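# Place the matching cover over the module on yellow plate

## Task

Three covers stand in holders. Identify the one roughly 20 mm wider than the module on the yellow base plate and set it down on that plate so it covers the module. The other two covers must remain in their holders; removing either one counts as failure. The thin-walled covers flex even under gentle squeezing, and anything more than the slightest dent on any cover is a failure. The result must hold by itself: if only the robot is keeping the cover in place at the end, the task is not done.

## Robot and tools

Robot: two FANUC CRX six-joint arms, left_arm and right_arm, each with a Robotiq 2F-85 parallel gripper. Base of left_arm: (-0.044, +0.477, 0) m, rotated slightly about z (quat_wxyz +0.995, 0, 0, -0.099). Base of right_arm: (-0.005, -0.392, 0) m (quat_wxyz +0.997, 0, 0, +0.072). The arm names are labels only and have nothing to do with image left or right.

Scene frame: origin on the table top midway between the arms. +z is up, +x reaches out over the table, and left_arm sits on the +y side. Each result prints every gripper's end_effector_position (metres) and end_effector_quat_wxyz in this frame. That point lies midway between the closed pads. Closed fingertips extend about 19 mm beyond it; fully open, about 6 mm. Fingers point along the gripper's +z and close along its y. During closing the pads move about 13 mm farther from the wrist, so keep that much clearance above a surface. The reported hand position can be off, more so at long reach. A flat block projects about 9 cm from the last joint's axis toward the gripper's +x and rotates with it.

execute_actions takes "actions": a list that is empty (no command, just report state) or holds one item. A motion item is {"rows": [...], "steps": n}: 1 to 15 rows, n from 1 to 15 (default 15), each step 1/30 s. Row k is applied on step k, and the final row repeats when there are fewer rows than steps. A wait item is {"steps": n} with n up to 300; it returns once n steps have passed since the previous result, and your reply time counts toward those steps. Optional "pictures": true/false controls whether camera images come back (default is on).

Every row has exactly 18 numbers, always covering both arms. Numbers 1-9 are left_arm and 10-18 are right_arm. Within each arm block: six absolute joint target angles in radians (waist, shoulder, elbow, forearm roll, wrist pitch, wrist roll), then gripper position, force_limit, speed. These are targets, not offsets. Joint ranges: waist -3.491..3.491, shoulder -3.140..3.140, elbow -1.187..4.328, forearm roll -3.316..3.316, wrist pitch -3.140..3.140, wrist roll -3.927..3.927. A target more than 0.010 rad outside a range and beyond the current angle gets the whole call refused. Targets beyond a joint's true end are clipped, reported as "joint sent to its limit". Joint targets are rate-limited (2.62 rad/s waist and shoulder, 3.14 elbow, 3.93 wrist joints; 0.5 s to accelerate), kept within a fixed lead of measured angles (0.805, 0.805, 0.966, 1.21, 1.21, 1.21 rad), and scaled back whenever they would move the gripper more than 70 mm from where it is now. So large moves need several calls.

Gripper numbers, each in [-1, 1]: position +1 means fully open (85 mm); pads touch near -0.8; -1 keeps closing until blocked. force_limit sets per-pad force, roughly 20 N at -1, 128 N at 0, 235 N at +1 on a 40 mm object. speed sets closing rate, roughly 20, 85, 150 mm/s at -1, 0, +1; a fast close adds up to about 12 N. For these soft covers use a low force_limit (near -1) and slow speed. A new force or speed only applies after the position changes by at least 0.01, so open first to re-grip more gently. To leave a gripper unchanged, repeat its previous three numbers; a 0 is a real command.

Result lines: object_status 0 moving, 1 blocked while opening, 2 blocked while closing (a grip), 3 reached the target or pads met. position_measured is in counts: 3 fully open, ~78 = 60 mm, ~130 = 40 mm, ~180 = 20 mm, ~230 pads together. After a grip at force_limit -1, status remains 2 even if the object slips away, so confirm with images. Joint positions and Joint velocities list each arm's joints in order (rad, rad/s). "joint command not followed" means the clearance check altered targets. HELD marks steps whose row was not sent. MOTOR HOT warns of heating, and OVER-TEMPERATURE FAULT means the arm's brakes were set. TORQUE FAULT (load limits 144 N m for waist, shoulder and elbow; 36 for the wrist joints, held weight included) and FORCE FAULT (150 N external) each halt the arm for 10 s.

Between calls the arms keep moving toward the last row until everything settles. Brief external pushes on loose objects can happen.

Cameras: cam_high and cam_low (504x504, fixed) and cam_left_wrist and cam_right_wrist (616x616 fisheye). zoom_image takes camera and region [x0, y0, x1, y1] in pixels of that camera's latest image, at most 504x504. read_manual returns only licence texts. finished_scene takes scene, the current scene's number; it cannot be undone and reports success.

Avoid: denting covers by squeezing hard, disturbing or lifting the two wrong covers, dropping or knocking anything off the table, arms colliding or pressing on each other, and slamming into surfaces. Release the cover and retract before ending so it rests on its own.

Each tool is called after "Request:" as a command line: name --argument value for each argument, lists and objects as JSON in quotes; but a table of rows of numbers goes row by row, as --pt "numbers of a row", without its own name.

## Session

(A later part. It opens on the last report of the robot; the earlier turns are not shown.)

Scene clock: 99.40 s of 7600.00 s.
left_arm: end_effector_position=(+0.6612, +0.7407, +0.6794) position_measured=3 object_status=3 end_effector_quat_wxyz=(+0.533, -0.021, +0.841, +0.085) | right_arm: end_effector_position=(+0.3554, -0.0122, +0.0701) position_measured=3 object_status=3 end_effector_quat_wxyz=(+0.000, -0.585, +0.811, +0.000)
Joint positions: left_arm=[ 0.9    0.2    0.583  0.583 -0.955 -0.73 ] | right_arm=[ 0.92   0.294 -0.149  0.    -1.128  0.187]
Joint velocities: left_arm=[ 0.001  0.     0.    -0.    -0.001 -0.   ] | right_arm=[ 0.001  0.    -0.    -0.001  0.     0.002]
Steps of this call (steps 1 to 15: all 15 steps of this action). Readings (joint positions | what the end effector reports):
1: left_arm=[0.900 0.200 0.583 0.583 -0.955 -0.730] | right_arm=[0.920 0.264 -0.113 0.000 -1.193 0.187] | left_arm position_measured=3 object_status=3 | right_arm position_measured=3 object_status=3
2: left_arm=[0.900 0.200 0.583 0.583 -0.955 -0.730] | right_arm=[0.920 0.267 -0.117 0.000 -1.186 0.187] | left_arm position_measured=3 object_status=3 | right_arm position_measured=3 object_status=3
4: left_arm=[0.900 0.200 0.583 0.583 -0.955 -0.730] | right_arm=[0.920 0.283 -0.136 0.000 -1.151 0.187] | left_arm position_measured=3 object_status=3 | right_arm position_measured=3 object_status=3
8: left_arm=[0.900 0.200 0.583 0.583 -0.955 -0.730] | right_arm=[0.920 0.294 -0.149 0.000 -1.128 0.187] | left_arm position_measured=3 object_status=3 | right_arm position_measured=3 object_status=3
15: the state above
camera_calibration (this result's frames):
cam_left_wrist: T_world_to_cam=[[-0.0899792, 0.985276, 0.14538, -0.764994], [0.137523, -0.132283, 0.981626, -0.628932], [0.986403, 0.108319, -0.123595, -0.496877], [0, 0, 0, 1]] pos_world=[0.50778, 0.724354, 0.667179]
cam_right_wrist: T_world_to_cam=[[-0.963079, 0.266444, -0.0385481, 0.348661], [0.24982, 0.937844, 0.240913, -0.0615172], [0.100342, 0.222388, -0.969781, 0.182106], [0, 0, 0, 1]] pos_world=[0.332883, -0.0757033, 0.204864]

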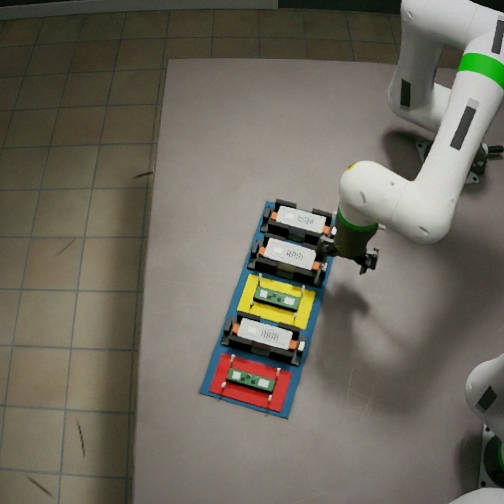

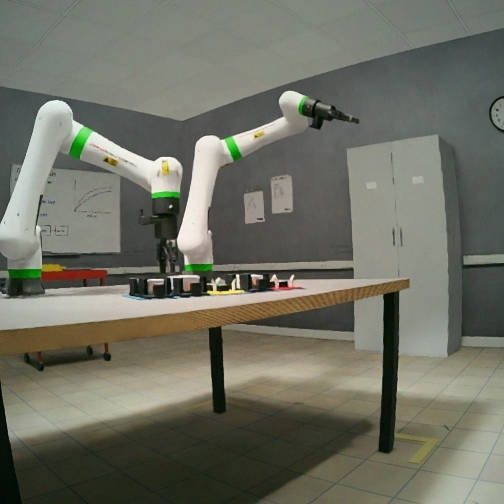

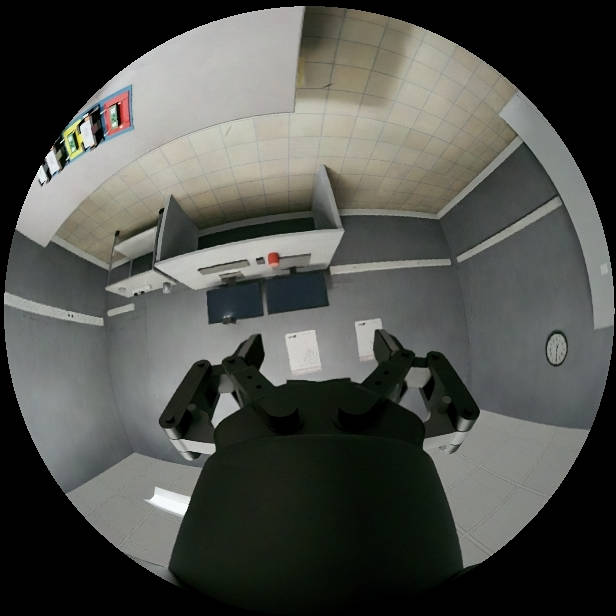

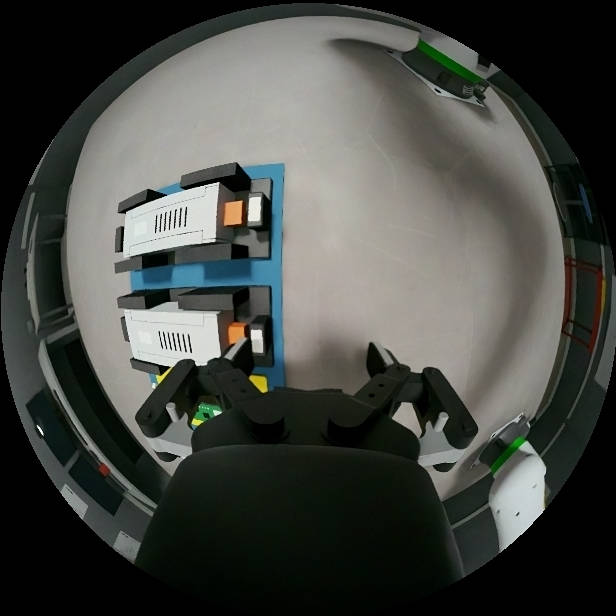

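Request:
execute_actions --actions '[{"rows":[[0.9,0.2,0.583,0.583,-0.955,-0.73,1,0,0,0.92,0.3097,-0.168,0,-1.093,0.187,1,-1,1]],"steps":12}]'

Request:
zoom_image --camera "cam_right_wrist" --region '[190,280,330,400]'

Request:
zoom_image --camera "cam_high" --region '[290,230,360,290]'

Scene clock: 101.07 s of 7600.00 s.
left_arm: end_effector_position=(+0.6612, +0.7407, +0.6794) position_measured=3 object_status=3 end_effector_quat_wxyz=(+0.533, -0.021, +0.841, +0.085) | right_arm: end_effector_position=(+0.3552, -0.0125, +0.0546) position_measured=3 object_status=3 end_effector_quat_wxyz=(+0.000, -0.585, +0.811, +0.000)
Joint positions: left_arm=[ 0.9    0.2    0.583  0.583 -0.955 -0.73 ] | right_arm=[ 0.92   0.31  -0.168 -0.    -1.093  0.187]
Joint velocities: left_arm=[-0.001 -0.    -0.     0.    -0.001 -0.   ] | right_arm=[ 0.     0.    -0.     0.001  0.     0.   ]
Steps of this call (steps 1 to 15: the robot went on to your last target; steps 16 to 38: nothing new was sent; steps 39 to 50: all 12 steps of this action). Readings (joint positions | what the end effector reports):
39: left_arm=[0.900 0.200 0.583 0.583 -0.955 -0.730] | right_arm=[0.920 0.294 -0.149 -0.000 -1.127 0.187] | left_arm position_measured=3 object_status=3 | right_arm position_measured=3 object_status=3
40: left_arm=[0.900 0.200 0.583 0.583 -0.955 -0.730] | right_arm=[0.920 0.297 -0.153 -0.000 -1.120 0.187] | left_arm position_measured=3 object_status=3 | right_arm position_measured=3 object_status=3
42: left_arm=[0.900 0.200 0.583 0.583 -0.955 -0.730] | right_arm=[0.920 0.307 -0.165 -0.000 -1.099 0.187] | left_arm position_measured=3 object_status=3 | right_arm position_measured=3 object_status=3
46: left_arm=[0.900 0.200 0.583 0.583 -0.955 -0.730] | right_arm=[0.920 0.310 -0.168 -0.000 -1.093 0.187] | left_arm position_measured=3 object_status=3 | right_arm position_measured=3 object_status=3
50: the state above
camera_calibration (this result's frames):
cam_left_wrist: T_world_to_cam=[[-0.0899791, 0.985276, 0.14538, -0.764994], [0.137523, -0.132283, 0.981626, -0.628932], [0.986403, 0.108319, -0.123595, -0.496877], [0, 0, 0, 1]] pos_world=[0.50778, 0.724354, 0.667179]
cam_right_wrist: T_world_to_cam=[[-0.96307, 0.266494, -0.038433, 0.347921], [0.249897, 0.937832, 0.240879, -0.0574168], [0.100236, 0.222379, -0.969794, 0.16724], [0, 0, 0, 1]] pos_world=[0.332658, -0.0760623, 0.189391]

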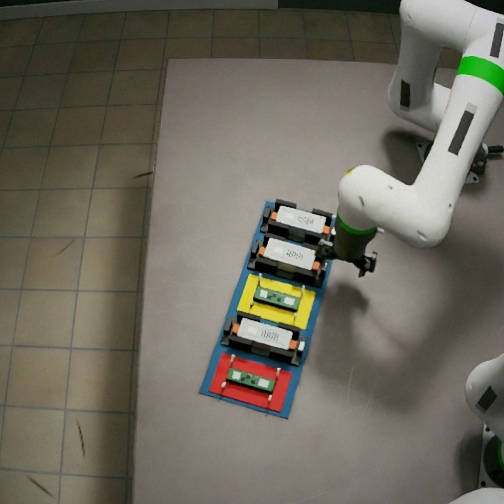

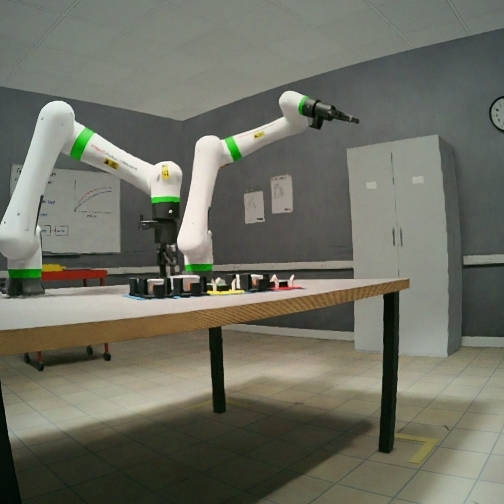

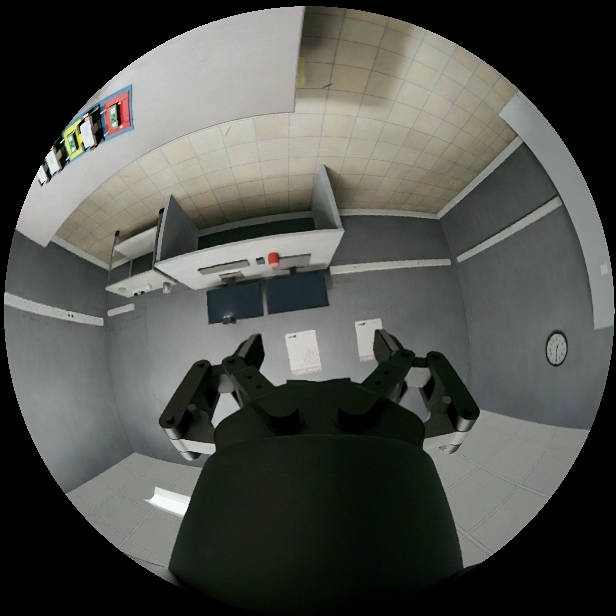

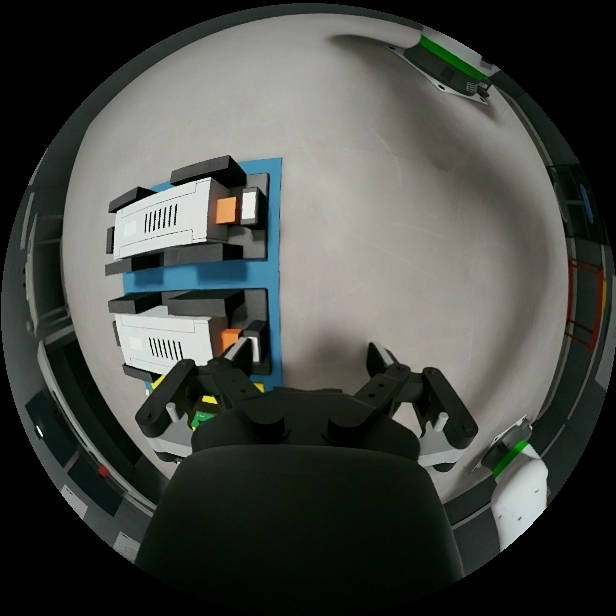

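Region (190, 280, 330, 400) of cam_right_wrist's 616x616 image, scaled by 3.600, with more detail than that image has; it fills the top 432 rows of this view, and the rest is white.

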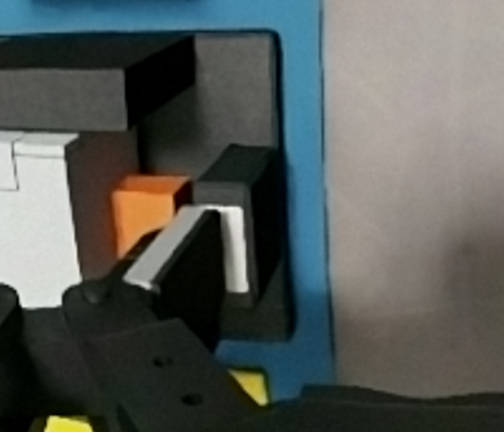

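Region (290, 230, 360, 290) of cam_high's 504x504 image, scaled by 7.200, with more detail than that image has; it fills the top 432 rows of this view, and the rest is white.

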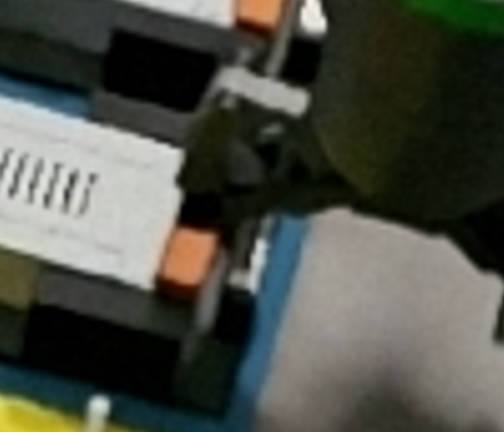

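Request:
execute_actions --actions '[{"rows":[[0.9,0.2,0.583,0.583,-0.955,-0.73,1,0,0,0.9265,0.3052,-0.174,0,-1.0914,0.1805,1,-1,1],[0.9,0.2,0.583,0.583,-0.955,-0.73,1,0,0,0.9265,0.3052,-0.174,0,-1.0914,0.1805,1,-1,1],[0.9,0.2,0.583,0.583,-0.955,-0.73,1,0,0,0.9265,0.3052,-0.174,0,-1.0914,0.1805,1,-1,1],[0.9,0.2,0.583,0.583,-0.955,-0.73,1,0,0,0.9265,0.3052,-0.174,0,-1.0914,0.1805,1,-1,1],[0.9,0.2,0.583,0.583,-0.955,-0.73,1,0,0,0.9265,0.3052,-0.174,0,-1.0914,0.1805,1,-1,1],[0.9,0.2,0.583,0.583,-0.955,-0.73,1,0,0,0.9265,0.3082,-0.1776,0,-1.0848,0.1805,1,-1,1]],"steps":15}]'

Request:
zoom_image --camera "cam_right_wrist" --region '[190,280,330,400]'

Scene clock: 103.07 s of 7600.00 s.
left_arm: end_effector_position=(+0.6612, +0.7407, +0.6794) position_measured=3 object_status=3 end_effector_quat_wxyz=(+0.533, -0.021, +0.841, +0.085) | right_arm: end_effector_position=(+0.3517, -0.0121, +0.0518) position_measured=3 object_status=3 end_effector_quat_wxyz=(+0.000, -0.585, +0.811, +0.000)
Joint positions: left_arm=[ 0.9    0.2    0.583  0.583 -0.955 -0.73 ] | right_arm=[ 0.926  0.308 -0.178  0.    -1.085  0.181]
Joint velocities: left_arm=[-0.001  0.     0.001  0.001 -0.    -0.   ] | right_arm=[ 0.     0.001 -0.     0.    -0.     0.   ]
Steps of this call (steps 1 to 15: the robot went on to your last target; steps 16 to 45: nothing new was sent; steps 46 to 60: all 15 steps of this action). Readings (joint positions | what the end effector reports):
46: left_arm=[0.900 0.200 0.583 0.583 -0.955 -0.730] | right_arm=[0.920 0.310 -0.169 0.000 -1.093 0.187] | left_arm position_measured=3 object_status=3 | right_arm position_measured=3 object_status=3
47: left_arm=[0.900 0.200 0.583 0.583 -0.955 -0.730] | right_arm=[0.923 0.308 -0.171 0.000 -1.092 0.185] | left_arm position_measured=3 object_status=3 | right_arm position_measured=3 object_status=3
49: left_arm=[0.900 0.200 0.583 0.583 -0.955 -0.730] | right_arm=[0.926 0.306 -0.173 0.000 -1.092 0.182] | left_arm position_measured=3 object_status=3 | right_arm position_measured=3 object_status=3
53: left_arm=[0.900 0.200 0.583 0.583 -0.955 -0.730] | right_arm=[0.926 0.307 -0.177 0.000 -1.086 0.181] | left_arm position_measured=3 object_status=3 | right_arm position_measured=3 object_status=3
60: the state above
camera_calibration (this result's frames):
cam_left_wrist: T_world_to_cam=[[-0.089979, 0.985276, 0.14538, -0.764994], [0.137523, -0.132283, 0.981626, -0.628932], [0.986403, 0.108319, -0.123595, -0.496877], [0, 0, 0, 1]] pos_world=[0.50778, 0.724354, 0.667179]
cam_right_wrist: T_world_to_cam=[[-0.963073, 0.266465, -0.038566, 0.344367], [0.249829, 0.937825, 0.240978, -0.0562238], [0.10038, 0.222444, -0.969764, 0.164663], [0, 0, 0, 1]] pos_world=[0.329168, -0.075662, 0.186513]

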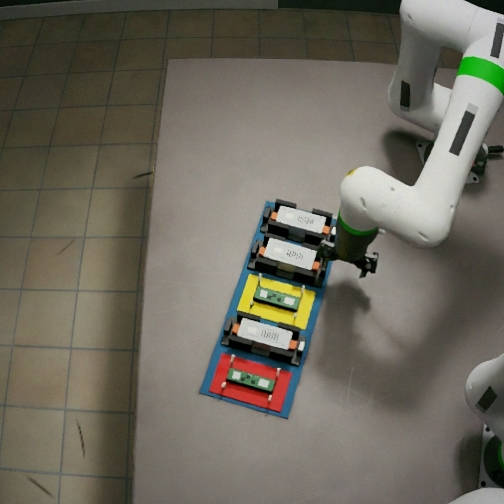

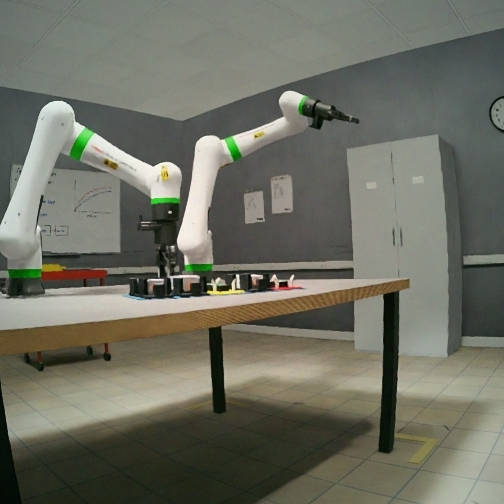

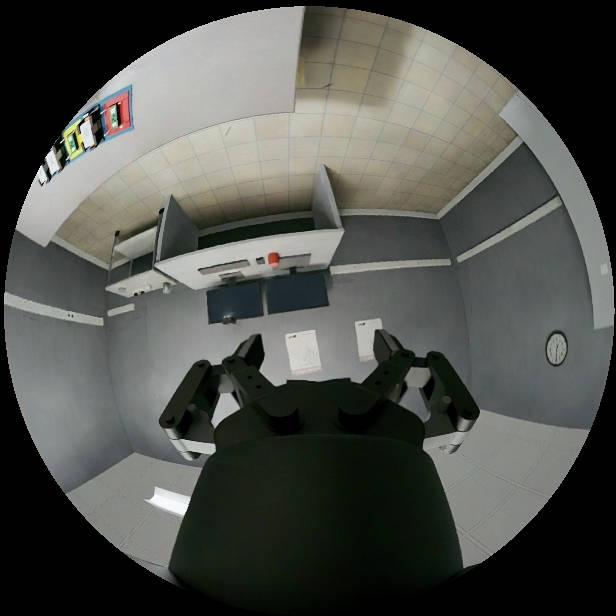

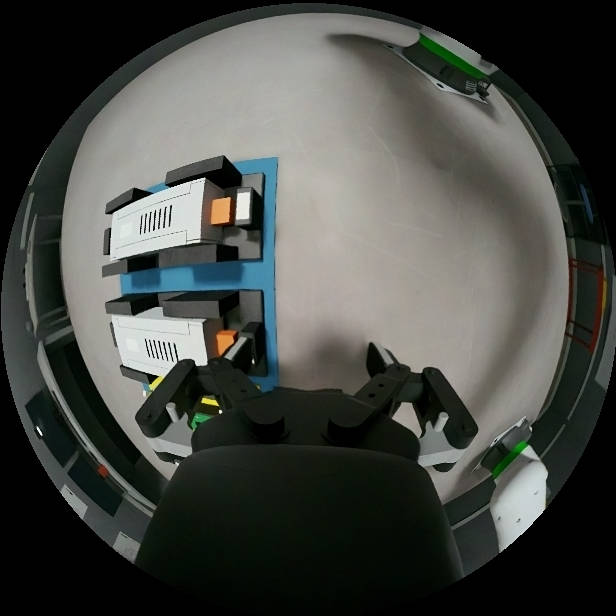

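Region (190, 280, 330, 400) of cam_right_wrist's 616x616 image, scaled by 3.600, with more detail than that image has; it fills the top 432 rows of this view, and the rest is white.

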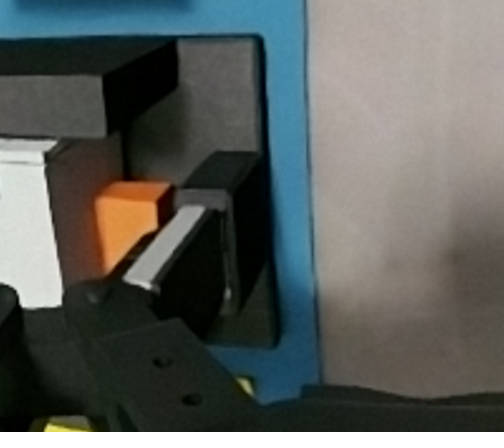

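Over the pad. Lower 2 mm twice, then 2 mm more.

Request:
execute_actions --actions '[{"rows":[[0.9,0.2,0.583,0.583,-0.955,-0.73,1,0,0,0.9265,0.3102,-0.18,0,-1.0804,0.1805,1,-1,1],[0.9,0.2,0.583,0.583,-0.955,-0.73,1,0,0,0.9265,0.3102,-0.18,0,-1.0804,0.1805,1,-1,1],[0.9,0.2,0.583,0.583,-0.955,-0.73,1,0,0,0.9265,0.3102,-0.18,0,-1.0804,0.1805,1,-1,1],[0.9,0.2,0.583,0.583,-0.955,-0.73,1,0,0,0.9265,0.3102,-0.18,0,-1.0804,0.1805,1,-1,1],[0.9,0.2,0.583,0.583,-0.955,-0.73,1,0,0,0.9265,0.3102,-0.18,0,-1.0804,0.1805,1,-1,1],[0.9,0.2,0.583,0.583,-0.955,-0.73,1,0,0,0.9265,0.3122,-0.1824,0,-1.076,0.1805,1,-1,1]],"steps":12}]'

Request:
zoom_image --camera "cam_right_wrist" --region '[190,280,330,400]'

Scene clock: 104.70 s of 7600.00 s.
left_arm: end_effector_position=(+0.6612, +0.7407, +0.6794) position_measured=3 object_status=3 end_effector_quat_wxyz=(+0.533, -0.021, +0.841, +0.085) | right_arm: end_effector_position=(+0.3517, -0.0122, +0.0482) position_measured=3 object_status=3 end_effector_quat_wxyz=(+0.000, -0.585, +0.811, +0.000)
Joint positions: left_arm=[ 0.9    0.2    0.583  0.583 -0.955 -0.73 ] | right_arm=[ 0.927  0.312 -0.182  0.    -1.076  0.18 ]
Joint velocities: left_arm=[ 0.     0.    -0.    -0.001  0.    -0.   ] | right_arm=[ 0.     0.001 -0.001  0.     0.001 -0.   ]
Steps of this call (steps 1 to 15: the robot went on to your last target; steps 16 to 37: nothing new was sent; steps 38 to 49: all 12 steps of this action). Readings (joint positions | what the end effector reports):
38: left_arm=[0.900 0.200 0.583 0.583 -0.955 -0.730] | right_arm=[0.927 0.308 -0.178 -0.000 -1.084 0.181] | left_arm position_measured=3 object_status=3 | right_arm position_measured=3 object_status=3
39: left_arm=[0.900 0.200 0.583 0.583 -0.955 -0.730] | right_arm=[0.927 0.309 -0.179 -0.000 -1.082 0.180] | left_arm position_measured=3 object_status=3 | right_arm position_measured=3 object_status=3
41: left_arm=[0.900 0.200 0.583 0.583 -0.955 -0.730] | right_arm=[0.927 0.310 -0.180 -0.000 -1.081 0.180] | left_arm position_measured=3 object_status=3 | right_arm position_measured=3 object_status=3
45: left_arm=[0.900 0.200 0.583 0.583 -0.955 -0.730] | right_arm=[0.927 0.312 -0.182 -0.000 -1.077 0.180] | left_arm position_measured=3 object_status=3 | right_arm position_measured=3 object_status=3
49: the state above
camera_calibration (this result's frames):
cam_left_wrist: T_world_to_cam=[[-0.089979, 0.985276, 0.14538, -0.764994], [0.137523, -0.132283, 0.981626, -0.628932], [0.986403, 0.108319, -0.123595, -0.496877], [0, 0, 0, 1]] pos_world=[0.50778, 0.724354, 0.667179]
cam_right_wrist: T_world_to_cam=[[-0.963075, 0.266433, -0.038722, 0.3442], [0.249716, 0.937737, 0.241435, -0.055258], [0.100637, 0.22285, -0.969644, 0.161154], [0, 0, 0, 1]] pos_world=[0.329071, -0.0758019, 0.182931]

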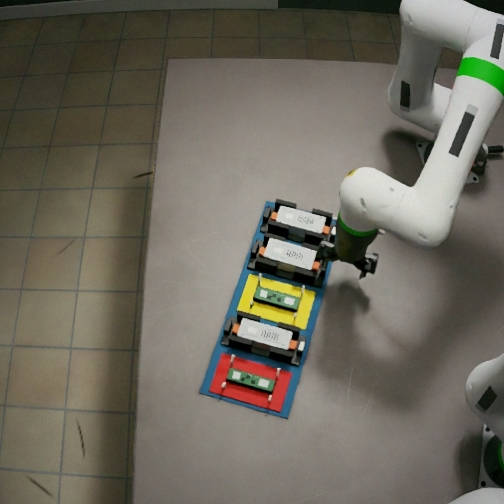

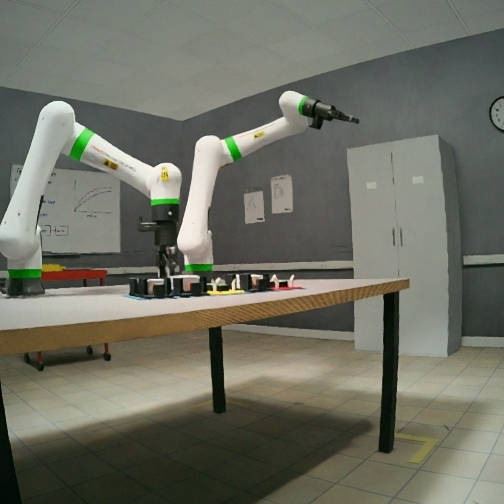

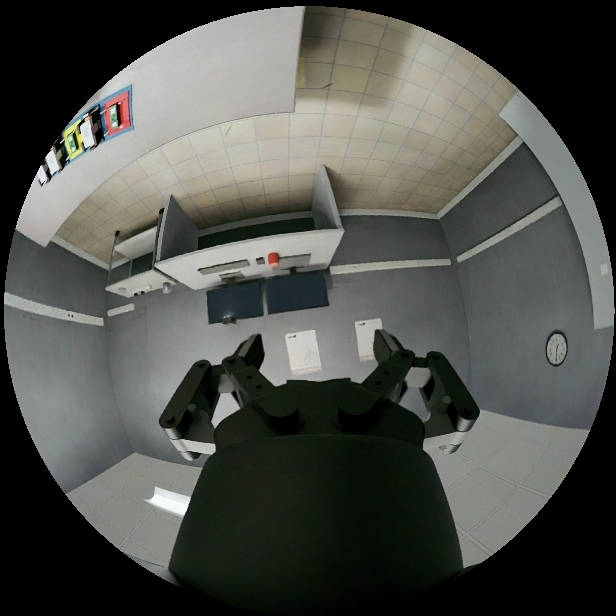

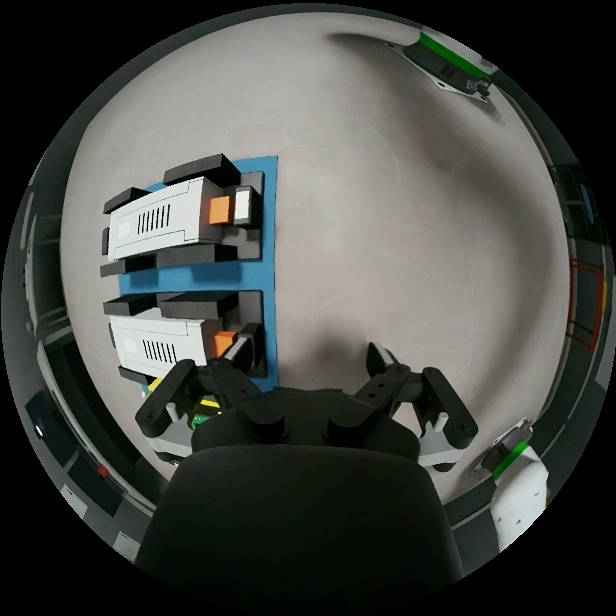

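Region (190, 280, 330, 400) of cam_right_wrist's 616x616 image, scaled by 3.600, with more detail than that image has; it fills the top 432 rows of this view, and the rest is white.

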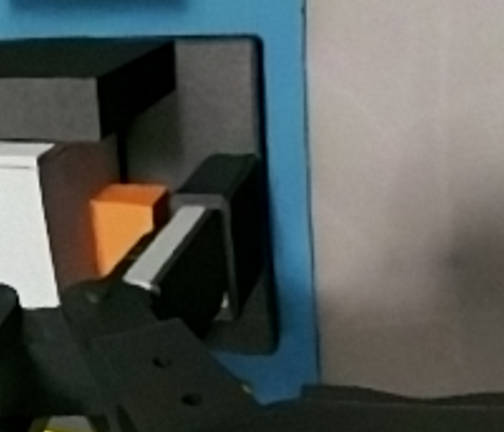

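Request:
execute_actions --actions '[{"rows":[[0.9,0.2,0.583,0.583,-0.955,-0.73,1,0,0,0.9265,0.3142,-0.1848,0,-1.0716,0.1805,1,-1,1]],"steps":8}]' --pictures false

Request:
execute_actions --actions '[{"rows":[[0.9,0.2,0.583,0.583,-0.955,-0.73,1,0,0,0.9265,0.3157,-0.1866,0,-1.0683,0.1805,1,-1,1]],"steps":8}]'

Request:
execute_actions --actions '[{"rows":[[0.9,0.2,0.583,0.583,-0.955,-0.73,1,0,0,0.9265,0.3122,-0.1824,0,-1.076,0.1805,1,-1,1]],"steps":8}]' --pictures false

Request:
zoom_image --camera "cam_right_wrist" --region '[190,280,330,400]'

Scene clock: 116.13 s of 7600.00 s.
left_arm: end_effector_position=(+0.6612, +0.7407, +0.6794) position_measured=3 object_status=3 end_effector_quat_wxyz=(+0.533, -0.021, +0.841, +0.085) | right_arm: end_effector_position=(+0.3525, -0.0120, +0.0484) position_measured=3 object_status=3 end_effector_quat_wxyz=(+0.002, -0.586, +0.810, -0.000)
Joint positions: left_arm=[ 0.9    0.2    0.583  0.583 -0.955 -0.73 ] | right_arm=[ 0.927  0.311 -0.183  0.002 -1.073  0.18 ]
Joint velocities: left_arm=[ 0.    -0.    -0.     0.001 -0.001  0.   ] | right_arm=[ 0.    -0.    -0.    -0.     0.    -0.001]
FORCE FAULT: contact force on the right arm reached its limit, and that arm stopped for 10 seconds. The contact can be on any part of that arm, not only on its tool. That arm's remaining commands of this call were not run. That arm holds still and accepts commands again. Move the arm away from the contact; if what it grips holds it there, let go first. Pushing or pulling that hard again can fault the arm again.
The stop of the right arm began at step 43 of this call (marked STOPPED below). From that step on that arm followed nothing that you had sent. 5 of its steps, steps kept back included, did not run and will not run. Nothing is kept back now, and the robot has no last target.
Steps of this call (steps 1 to 15: the robot went on to your last target; steps 16 to 39: nothing new was sent; steps 40 to 47: all 8 steps of this action; steps 48 to 343: the stop continued). Readings (joint positions | what the end effector reports):
40: left_arm=[0.900 0.200 0.583 0.583 -0.955 -0.730] | right_arm=[0.927 0.312 -0.183 0.000 -1.076 0.180] | left_arm position_measured=3 object_status=3 | right_arm position_measured=3 object_status=3
41: left_arm=[0.900 0.200 0.583 0.583 -0.955 -0.730] | right_arm=[0.927 0.313 -0.183 0.000 -1.074 0.180] | left_arm position_measured=3 object_status=3 | right_arm position_measured=3 object_status=3
43: left_arm=[0.900 0.200 0.583 0.583 -0.955 -0.730] | right_arm=[0.927 0.312 -0.183 0.002 -1.073 0.180] | left_arm position_measured=3 object_status=3 | right_arm position_measured=3 object_status=3 STOPPED (the right arm)
47: left_arm=[0.900 0.200 0.583 0.583 -0.955 -0.730] | right_arm=[0.927 0.311 -0.183 0.002 -1.073 0.180] | left_arm position_measured=3 object_status=3 | right_arm position_measured=3 object_status=3
343: the state above

Scene clock: 116.17 s of 7600.00 s.
left_arm: end_effector_position=(+0.6612, +0.7407, +0.6794) position_measured=3 object_status=3 end_effector_quat_wxyz=(+0.533, -0.021, +0.841, +0.085) | right_arm: end_effector_position=(+0.3525, -0.0120, +0.0484) position_measured=3 object_status=3 end_effector_quat_wxyz=(+0.002, -0.586, +0.810, -0.000)
Joint positions: left_arm=[ 0.9    0.2    0.583  0.583 -0.955 -0.73 ] | right_arm=[ 0.927  0.311 -0.183  0.002 -1.073  0.18 ]
Joint velocities: left_arm=[-0. -0. -0. -0. -0.  0.] | right_arm=[ 0.    -0.001 -0.    -0.     0.    -0.001]
A stop began in an earlier call of the same reply, so what this call sent did not run. Send another action.
Steps of this call (step 1: nothing new was sent). Readings (joint positions | what the end effector reports):
1: the state above
camera_calibration (this result's frames):
cam_left_wrist: T_world_to_cam=[[-0.0899791, 0.985276, 0.14538, -0.764994], [0.137523, -0.132282, 0.981626, -0.628932], [0.986403, 0.108319, -0.123595, -0.496877], [0, 0, 0, 1]] pos_world=[0.50778, 0.724354, 0.667179]
cam_right_wrist: T_world_to_cam=[[-0.963251, 0.265418, -0.041237, 0.345159], [0.24798, 0.937748, 0.243176, -0.0552109], [0.103213, 0.224014, -0.969105, 0.160304], [0, 0, 0, 1]] pos_world=[0.32962, -0.0757477, 0.183011]

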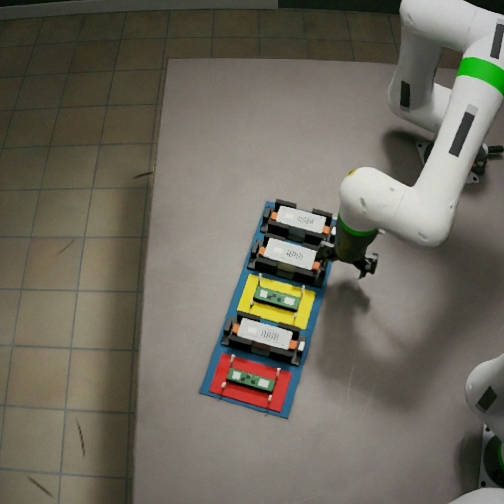

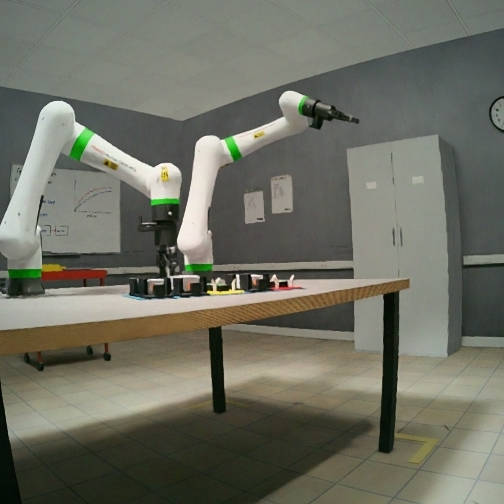

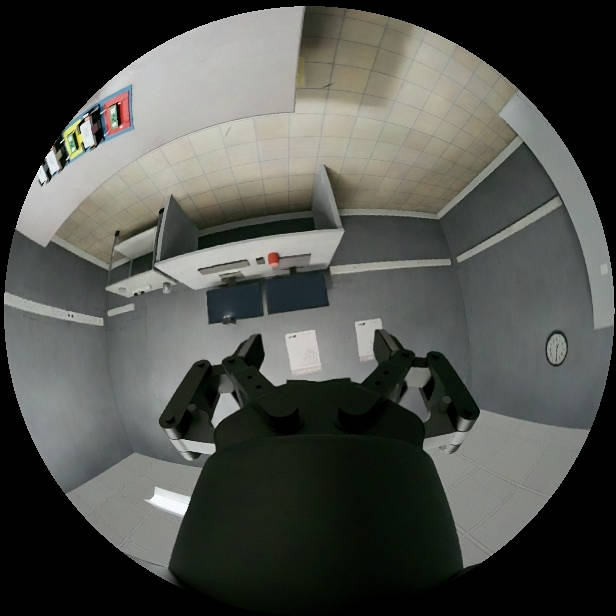

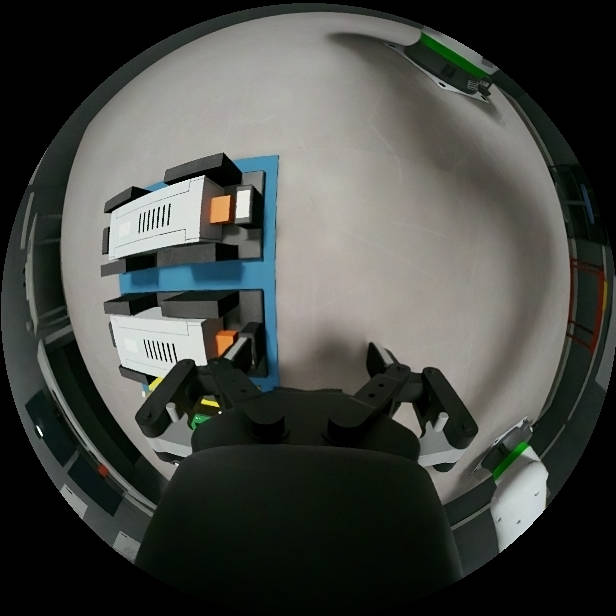

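Scene clock: 116.20 s of 7600.00 s.
left_arm: end_effector_position=(+0.6612, +0.7407, +0.6794) position_measured=3 object_status=3 end_effector_quat_wxyz=(+0.533, -0.021, +0.841, +0.085) | right_arm: end_effector_position=(+0.3525, -0.0120, +0.0484) position_measured=3 object_status=3 end_effector_quat_wxyz=(+0.002, -0.586, +0.810, -0.000)
Joint positions: left_arm=[ 0.9    0.2    0.583  0.583 -0.955 -0.73 ] | right_arm=[ 0.927  0.311 -0.183  0.002 -1.073  0.18 ]
Joint velocities: left_arm=[ 0.  0. -0. -0.  0.  0.] | right_arm=[ 0.     0.     0.    -0.    -0.    -0.002]
A stop began in an earlier call of the same reply, so what this call sent did not run. Send another action.
Steps of this call (step 1: nothing new was sent). Readings (joint positions | what the end effector reports):
1: the state above

Region (190, 280, 330, 400) of cam_right_wrist's 616x616 image, scaled by 3.600, with more detail than that image has; it fills the top 432 rows of this view, and the rest is white.

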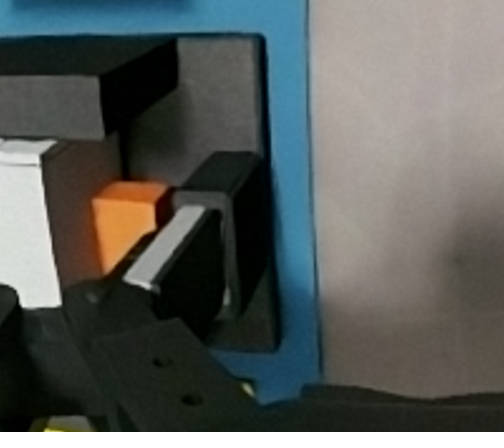

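Request:
execute_actions --actions '[{"rows":[[0.9,0.2,0.583,0.583,-0.955,-0.73,1,0,0,0.9265,0.2637,-0.113,0,-1.194,0.18,1,-1,1]],"steps":15}]'

Request:
zoom_image --camera "cam_high" --region '[150,150,400,400]'

Request:
zoom_image --camera "cam_right_wrist" --region '[100,100,516,516]'

Scene clock: 119.30 s of 7600.00 s.
left_arm: end_effector_position=(+0.6612, +0.7407, +0.6794) position_measured=3 object_status=3 end_effector_quat_wxyz=(+0.533, -0.021, +0.841, +0.085) | right_arm: end_effector_position=(+0.3526, -0.0103, +0.0994) position_measured=3 object_status=3 end_effector_quat_wxyz=(-0.000, -0.585, +0.811, +0.000)
Joint positions: left_arm=[ 0.9    0.2    0.583  0.583 -0.955 -0.73 ] | right_arm=[ 0.927  0.264 -0.113 -0.    -1.194  0.18 ]
Joint velocities: left_arm=[ 0.     0.    -0.002  0.     0.    -0.   ] | right_arm=[-0.  0.  0. -0. -0. -0.]
Steps of this call (steps 1 to 78: nothing new was sent; steps 79 to 93: all 15 steps of this action). Readings (joint positions | what the end effector reports):
79: left_arm=[0.900 0.200 0.583 0.583 -0.955 -0.730] | right_arm=[0.927 0.311 -0.183 0.002 -1.074 0.180] | left_arm position_measured=3 object_status=3 | right_arm position_measured=3 object_status=3
80: left_arm=[0.900 0.200 0.583 0.583 -0.955 -0.730] | right_arm=[0.927 0.309 -0.179 0.002 -1.082 0.180] | left_arm position_measured=3 object_status=3 | right_arm position_measured=3 object_status=3
82: left_arm=[0.900 0.200 0.583 0.583 -0.955 -0.730] | right_arm=[0.927 0.293 -0.155 0.001 -1.121 0.180] | left_arm position_measured=3 object_status=3 | right_arm position_measured=3 object_status=3
86: left_arm=[0.900 0.200 0.583 0.583 -0.955 -0.730] | right_arm=[0.927 0.264 -0.114 0.000 -1.192 0.180] | left_arm position_measured=3 object_status=3 | right_arm position_measured=3 object_status=3
93: the state above
camera_calibration (this result's frames):
cam_left_wrist: T_world_to_cam=[[-0.0899791, 0.985276, 0.14538, -0.764994], [0.137523, -0.132283, 0.981626, -0.628932], [0.986403, 0.108319, -0.123595, -0.496877], [0, 0, 0, 1]] pos_world=[0.50778, 0.724354, 0.667179]
cam_right_wrist: T_world_to_cam=[[-0.962946, 0.266958, -0.0383246, 0.346517], [0.250379, 0.937718, 0.240822, -0.0698328], [0.100227, 0.222303, -0.969812, 0.210438], [0, 0, 0, 1]] pos_world=[0.33007, -0.073803, 0.234183]

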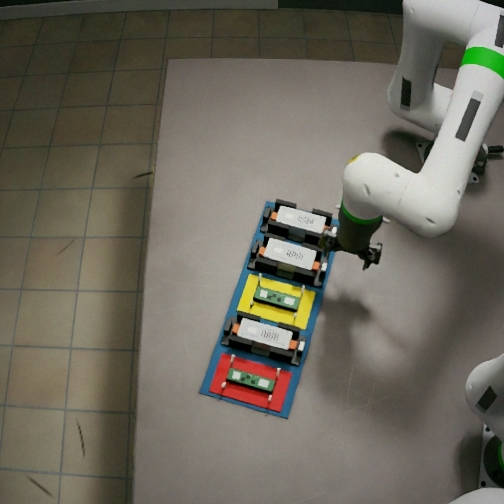

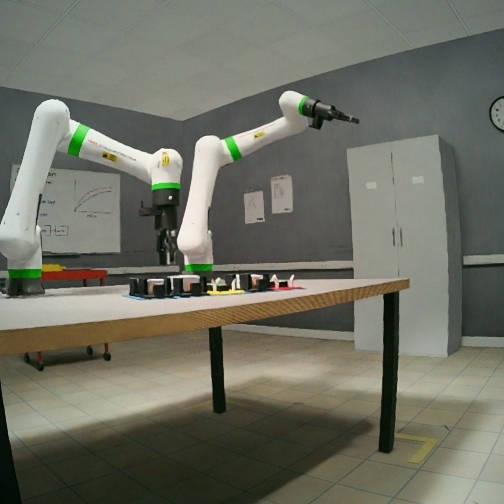

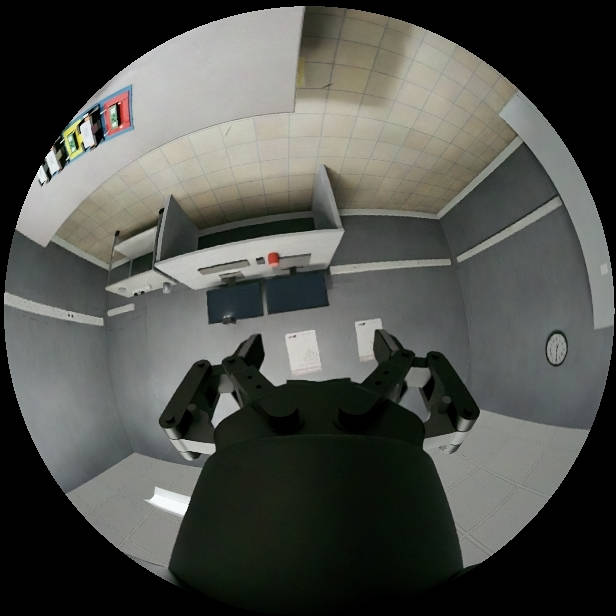

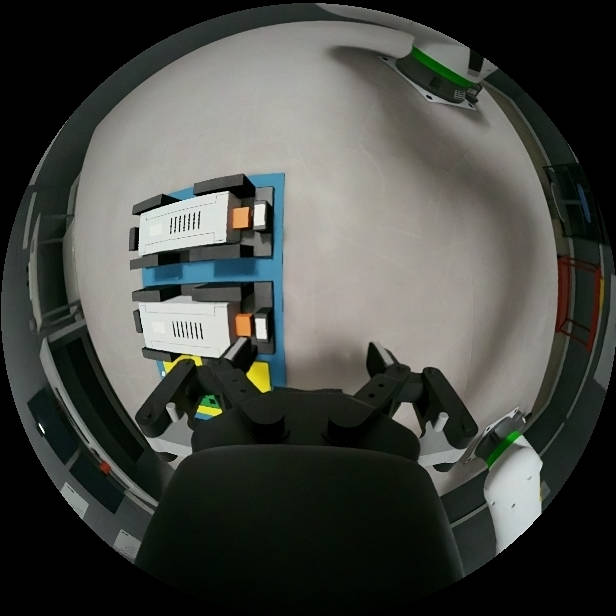

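Region (150, 150, 400, 400) of cam_high's 504x504 image, scaled by 2.016, with more detail than that image has.

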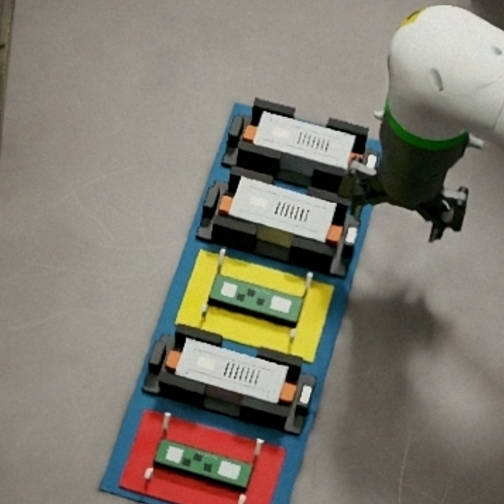

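Region (100, 100, 516, 516) of cam_right_wrist's 616x616 image, scaled by 1.212, with more detail than that image has.

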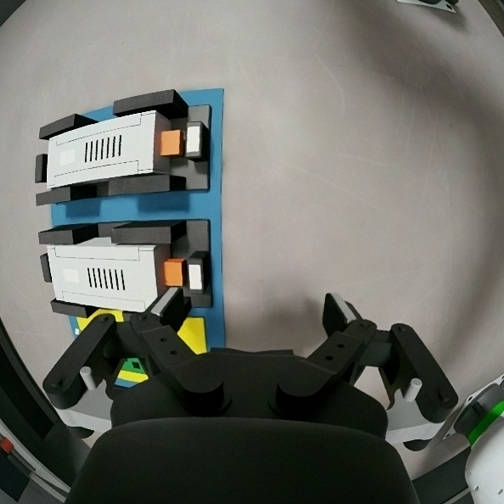

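Request:
execute_actions --actions '[{"rows":[[0.9,0.2,0.583,0.583,-0.955,-0.73,1,0,0,0.826,0.322,-0.035,0,-1.213,0.281,0.2,-1,1]],"steps":15}]' --pictures false

Request:
execute_actions --actions '[{"rows":[[0.9,0.2,0.583,0.583,-0.955,-0.73,1,0,0,0.826,0.3473,-0.0655,0,-1.158,0.281,0.2,-1,1]],"steps":15}]'

Request:
zoom_image --camera "cam_right_wrist" --region '[150,200,466,516]'

Request:
zoom_image --camera "cam_low" --region '[110,220,270,320]'

Scene clock: 122.10 s of 7600.00 s.
left_arm: end_effector_position=(+0.6612, +0.7407, +0.6794) position_measured=3 object_status=3 end_effector_quat_wxyz=(+0.533, -0.021, +0.841, +0.085) | right_arm: end_effector_position=(+0.4040, -0.0265, +0.1005) position_measured=103 object_status=0 end_effector_quat_wxyz=(+0.000, -0.585, +0.811, +0.000)
Joint positions: left_arm=[ 0.9    0.2    0.583  0.583 -0.955 -0.73 ] | right_arm=[ 0.826  0.322 -0.035  0.    -1.213  0.281]
Joint velocities: left_arm=[ 0.001  0.     0.    -0.001 -0.001 -0.   ] | right_arm=[-0.001  0.     0.    -0.001 -0.     0.002]
Steps of this call (steps 1 to 15: the robot went on to your last target; steps 16 to 69: nothing new was sent; steps 70 to 84: all 15 steps of this action). Readings (joint positions | what the end effector reports):
70: left_arm=[0.900 0.200 0.583 0.583 -0.955 -0.730] | right_arm=[0.926 0.264 -0.113 0.000 -1.194 0.180] | left_arm position_measured=3 object_status=3 | right_arm position_measured=3 object_status=0
71: left_arm=[0.900 0.200 0.583 0.583 -0.955 -0.730] | right_arm=[0.921 0.266 -0.109 0.000 -1.195 0.184] | left_arm position_measured=3 object_status=3 | right_arm position_measured=6 object_status=0
73: left_arm=[0.900 0.200 0.583 0.583 -0.955 -0.730] | right_arm=[0.895 0.282 -0.088 0.000 -1.200 0.212] | left_arm position_measured=3 object_status=3 | right_arm position_measured=24 object_status=0
77: left_arm=[0.900 0.200 0.583 0.583 -0.955 -0.730] | right_arm=[0.830 0.319 -0.039 0.000 -1.212 0.276] | left_arm position_measured=3 object_status=3 | right_arm position_measured=74 object_status=0
84: the state above

Scene clock: 122.60 s of 7600.00 s.
left_arm: end_effector_position=(+0.6612, +0.7407, +0.6794) position_measured=3 object_status=3 end_effector_quat_wxyz=(+0.533, -0.021, +0.841, +0.085) | right_arm: end_effector_position=(+0.4043, -0.0261, +0.0748) position_measured=104 object_status=3 end_effector_quat_wxyz=(-0.000, -0.585, +0.811, +0.000)
Joint positions: left_arm=[ 0.9    0.2    0.583  0.583 -0.955 -0.73 ] | right_arm=[ 0.826  0.347 -0.065 -0.    -1.158  0.281]
Joint velocities: left_arm=[ 0.001 -0.    -0.     0.001  0.002 -0.   ] | right_arm=[-0.     0.     0.     0.     0.    -0.002]
Steps of this call (steps 1 to 15: all 15 steps of this action). Readings (joint positions | what the end effector reports):
1: left_arm=[0.900 0.200 0.583 0.583 -0.955 -0.730] | right_arm=[0.826 0.322 -0.035 0.000 -1.212 0.281] | left_arm position_measured=3 object_status=3 | right_arm position_measured=104 object_status=0
2: left_arm=[0.900 0.200 0.583 0.583 -0.955 -0.730] | right_arm=[0.826 0.325 -0.039 0.000 -1.205 0.281] | left_arm position_measured=3 object_status=3 | right_arm position_measured=104 object_status=0
4: left_arm=[0.900 0.200 0.583 0.583 -0.955 -0.730] | right_arm=[0.826 0.340 -0.057 -0.000 -1.174 0.281] | left_arm position_measured=3 object_status=3 | right_arm position_measured=104 object_status=0
8: left_arm=[0.900 0.200 0.583 0.583 -0.955 -0.730] | right_arm=[0.826 0.347 -0.065 -0.000 -1.158 0.281] | left_arm position_measured=3 object_status=3 | right_arm position_measured=104 object_status=3
15: the state above
camera_calibration (this result's frames):
cam_left_wrist: T_world_to_cam=[[-0.0899789, 0.985276, 0.14538, -0.764994], [0.137522, -0.132283, 0.981626, -0.628932], [0.986403, 0.108319, -0.123595, -0.496877], [0, 0, 0, 1]] pos_world=[0.50778, 0.724354, 0.667179]
cam_right_wrist: T_world_to_cam=[[-0.963079, 0.266461, -0.0384475, 0.39961], [0.249877, 0.937875, 0.240733, -0.0618247], [0.100205, 0.222238, -0.96983, 0.184924], [0, 0, 0, 1]] pos_world=[0.381774, -0.0895937, 0.209592]

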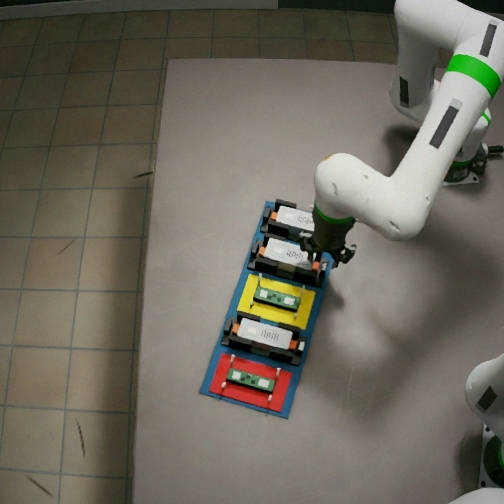

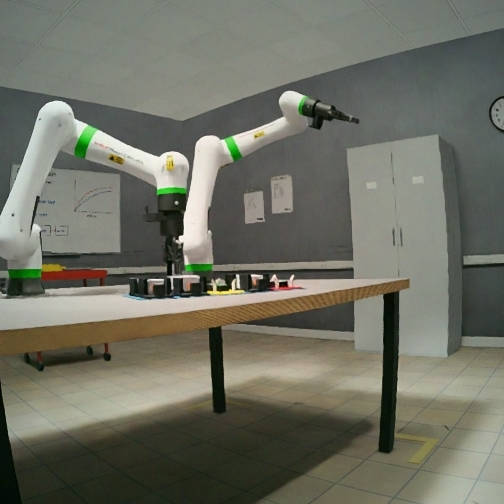

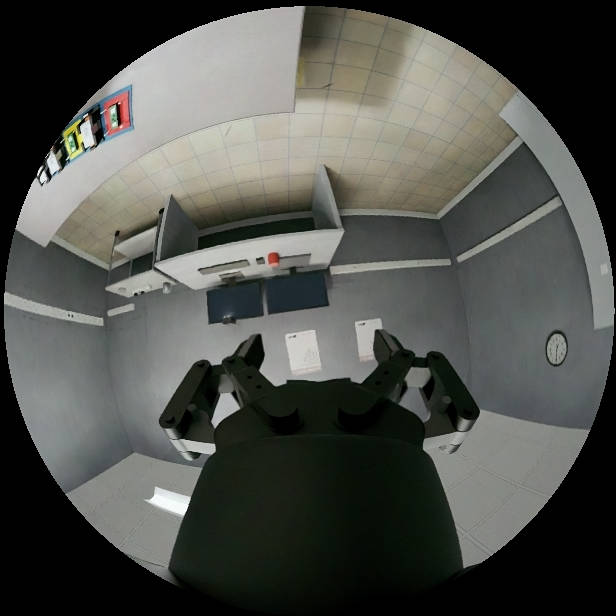

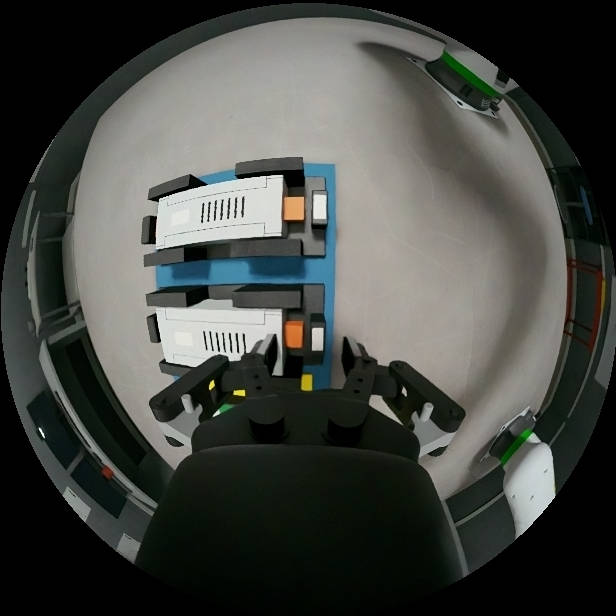

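Region (150, 200, 466, 516) of cam_right_wrist's 616x616 image, scaled by 1.595, with more detail than that image has.

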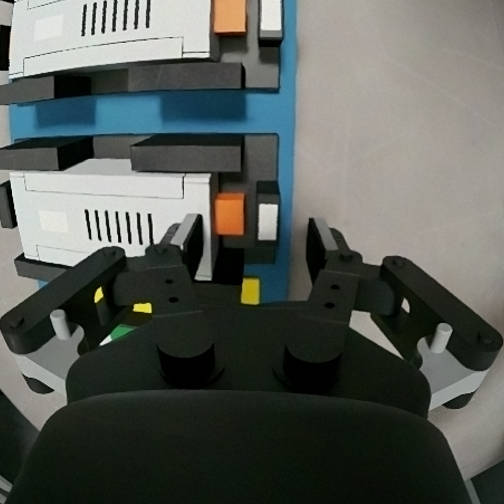

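Region (110, 220, 270, 320) of cam_low's 504x504 image, scaled by 3.150, with more detail than that image has; it fills the top 315 rows of this view, and the rest is white.

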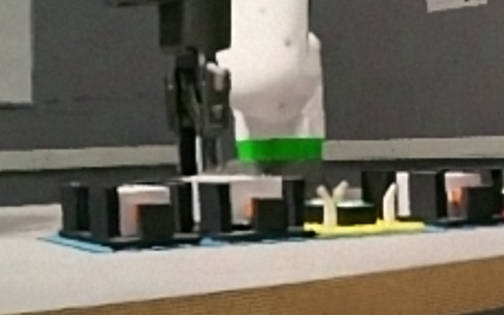

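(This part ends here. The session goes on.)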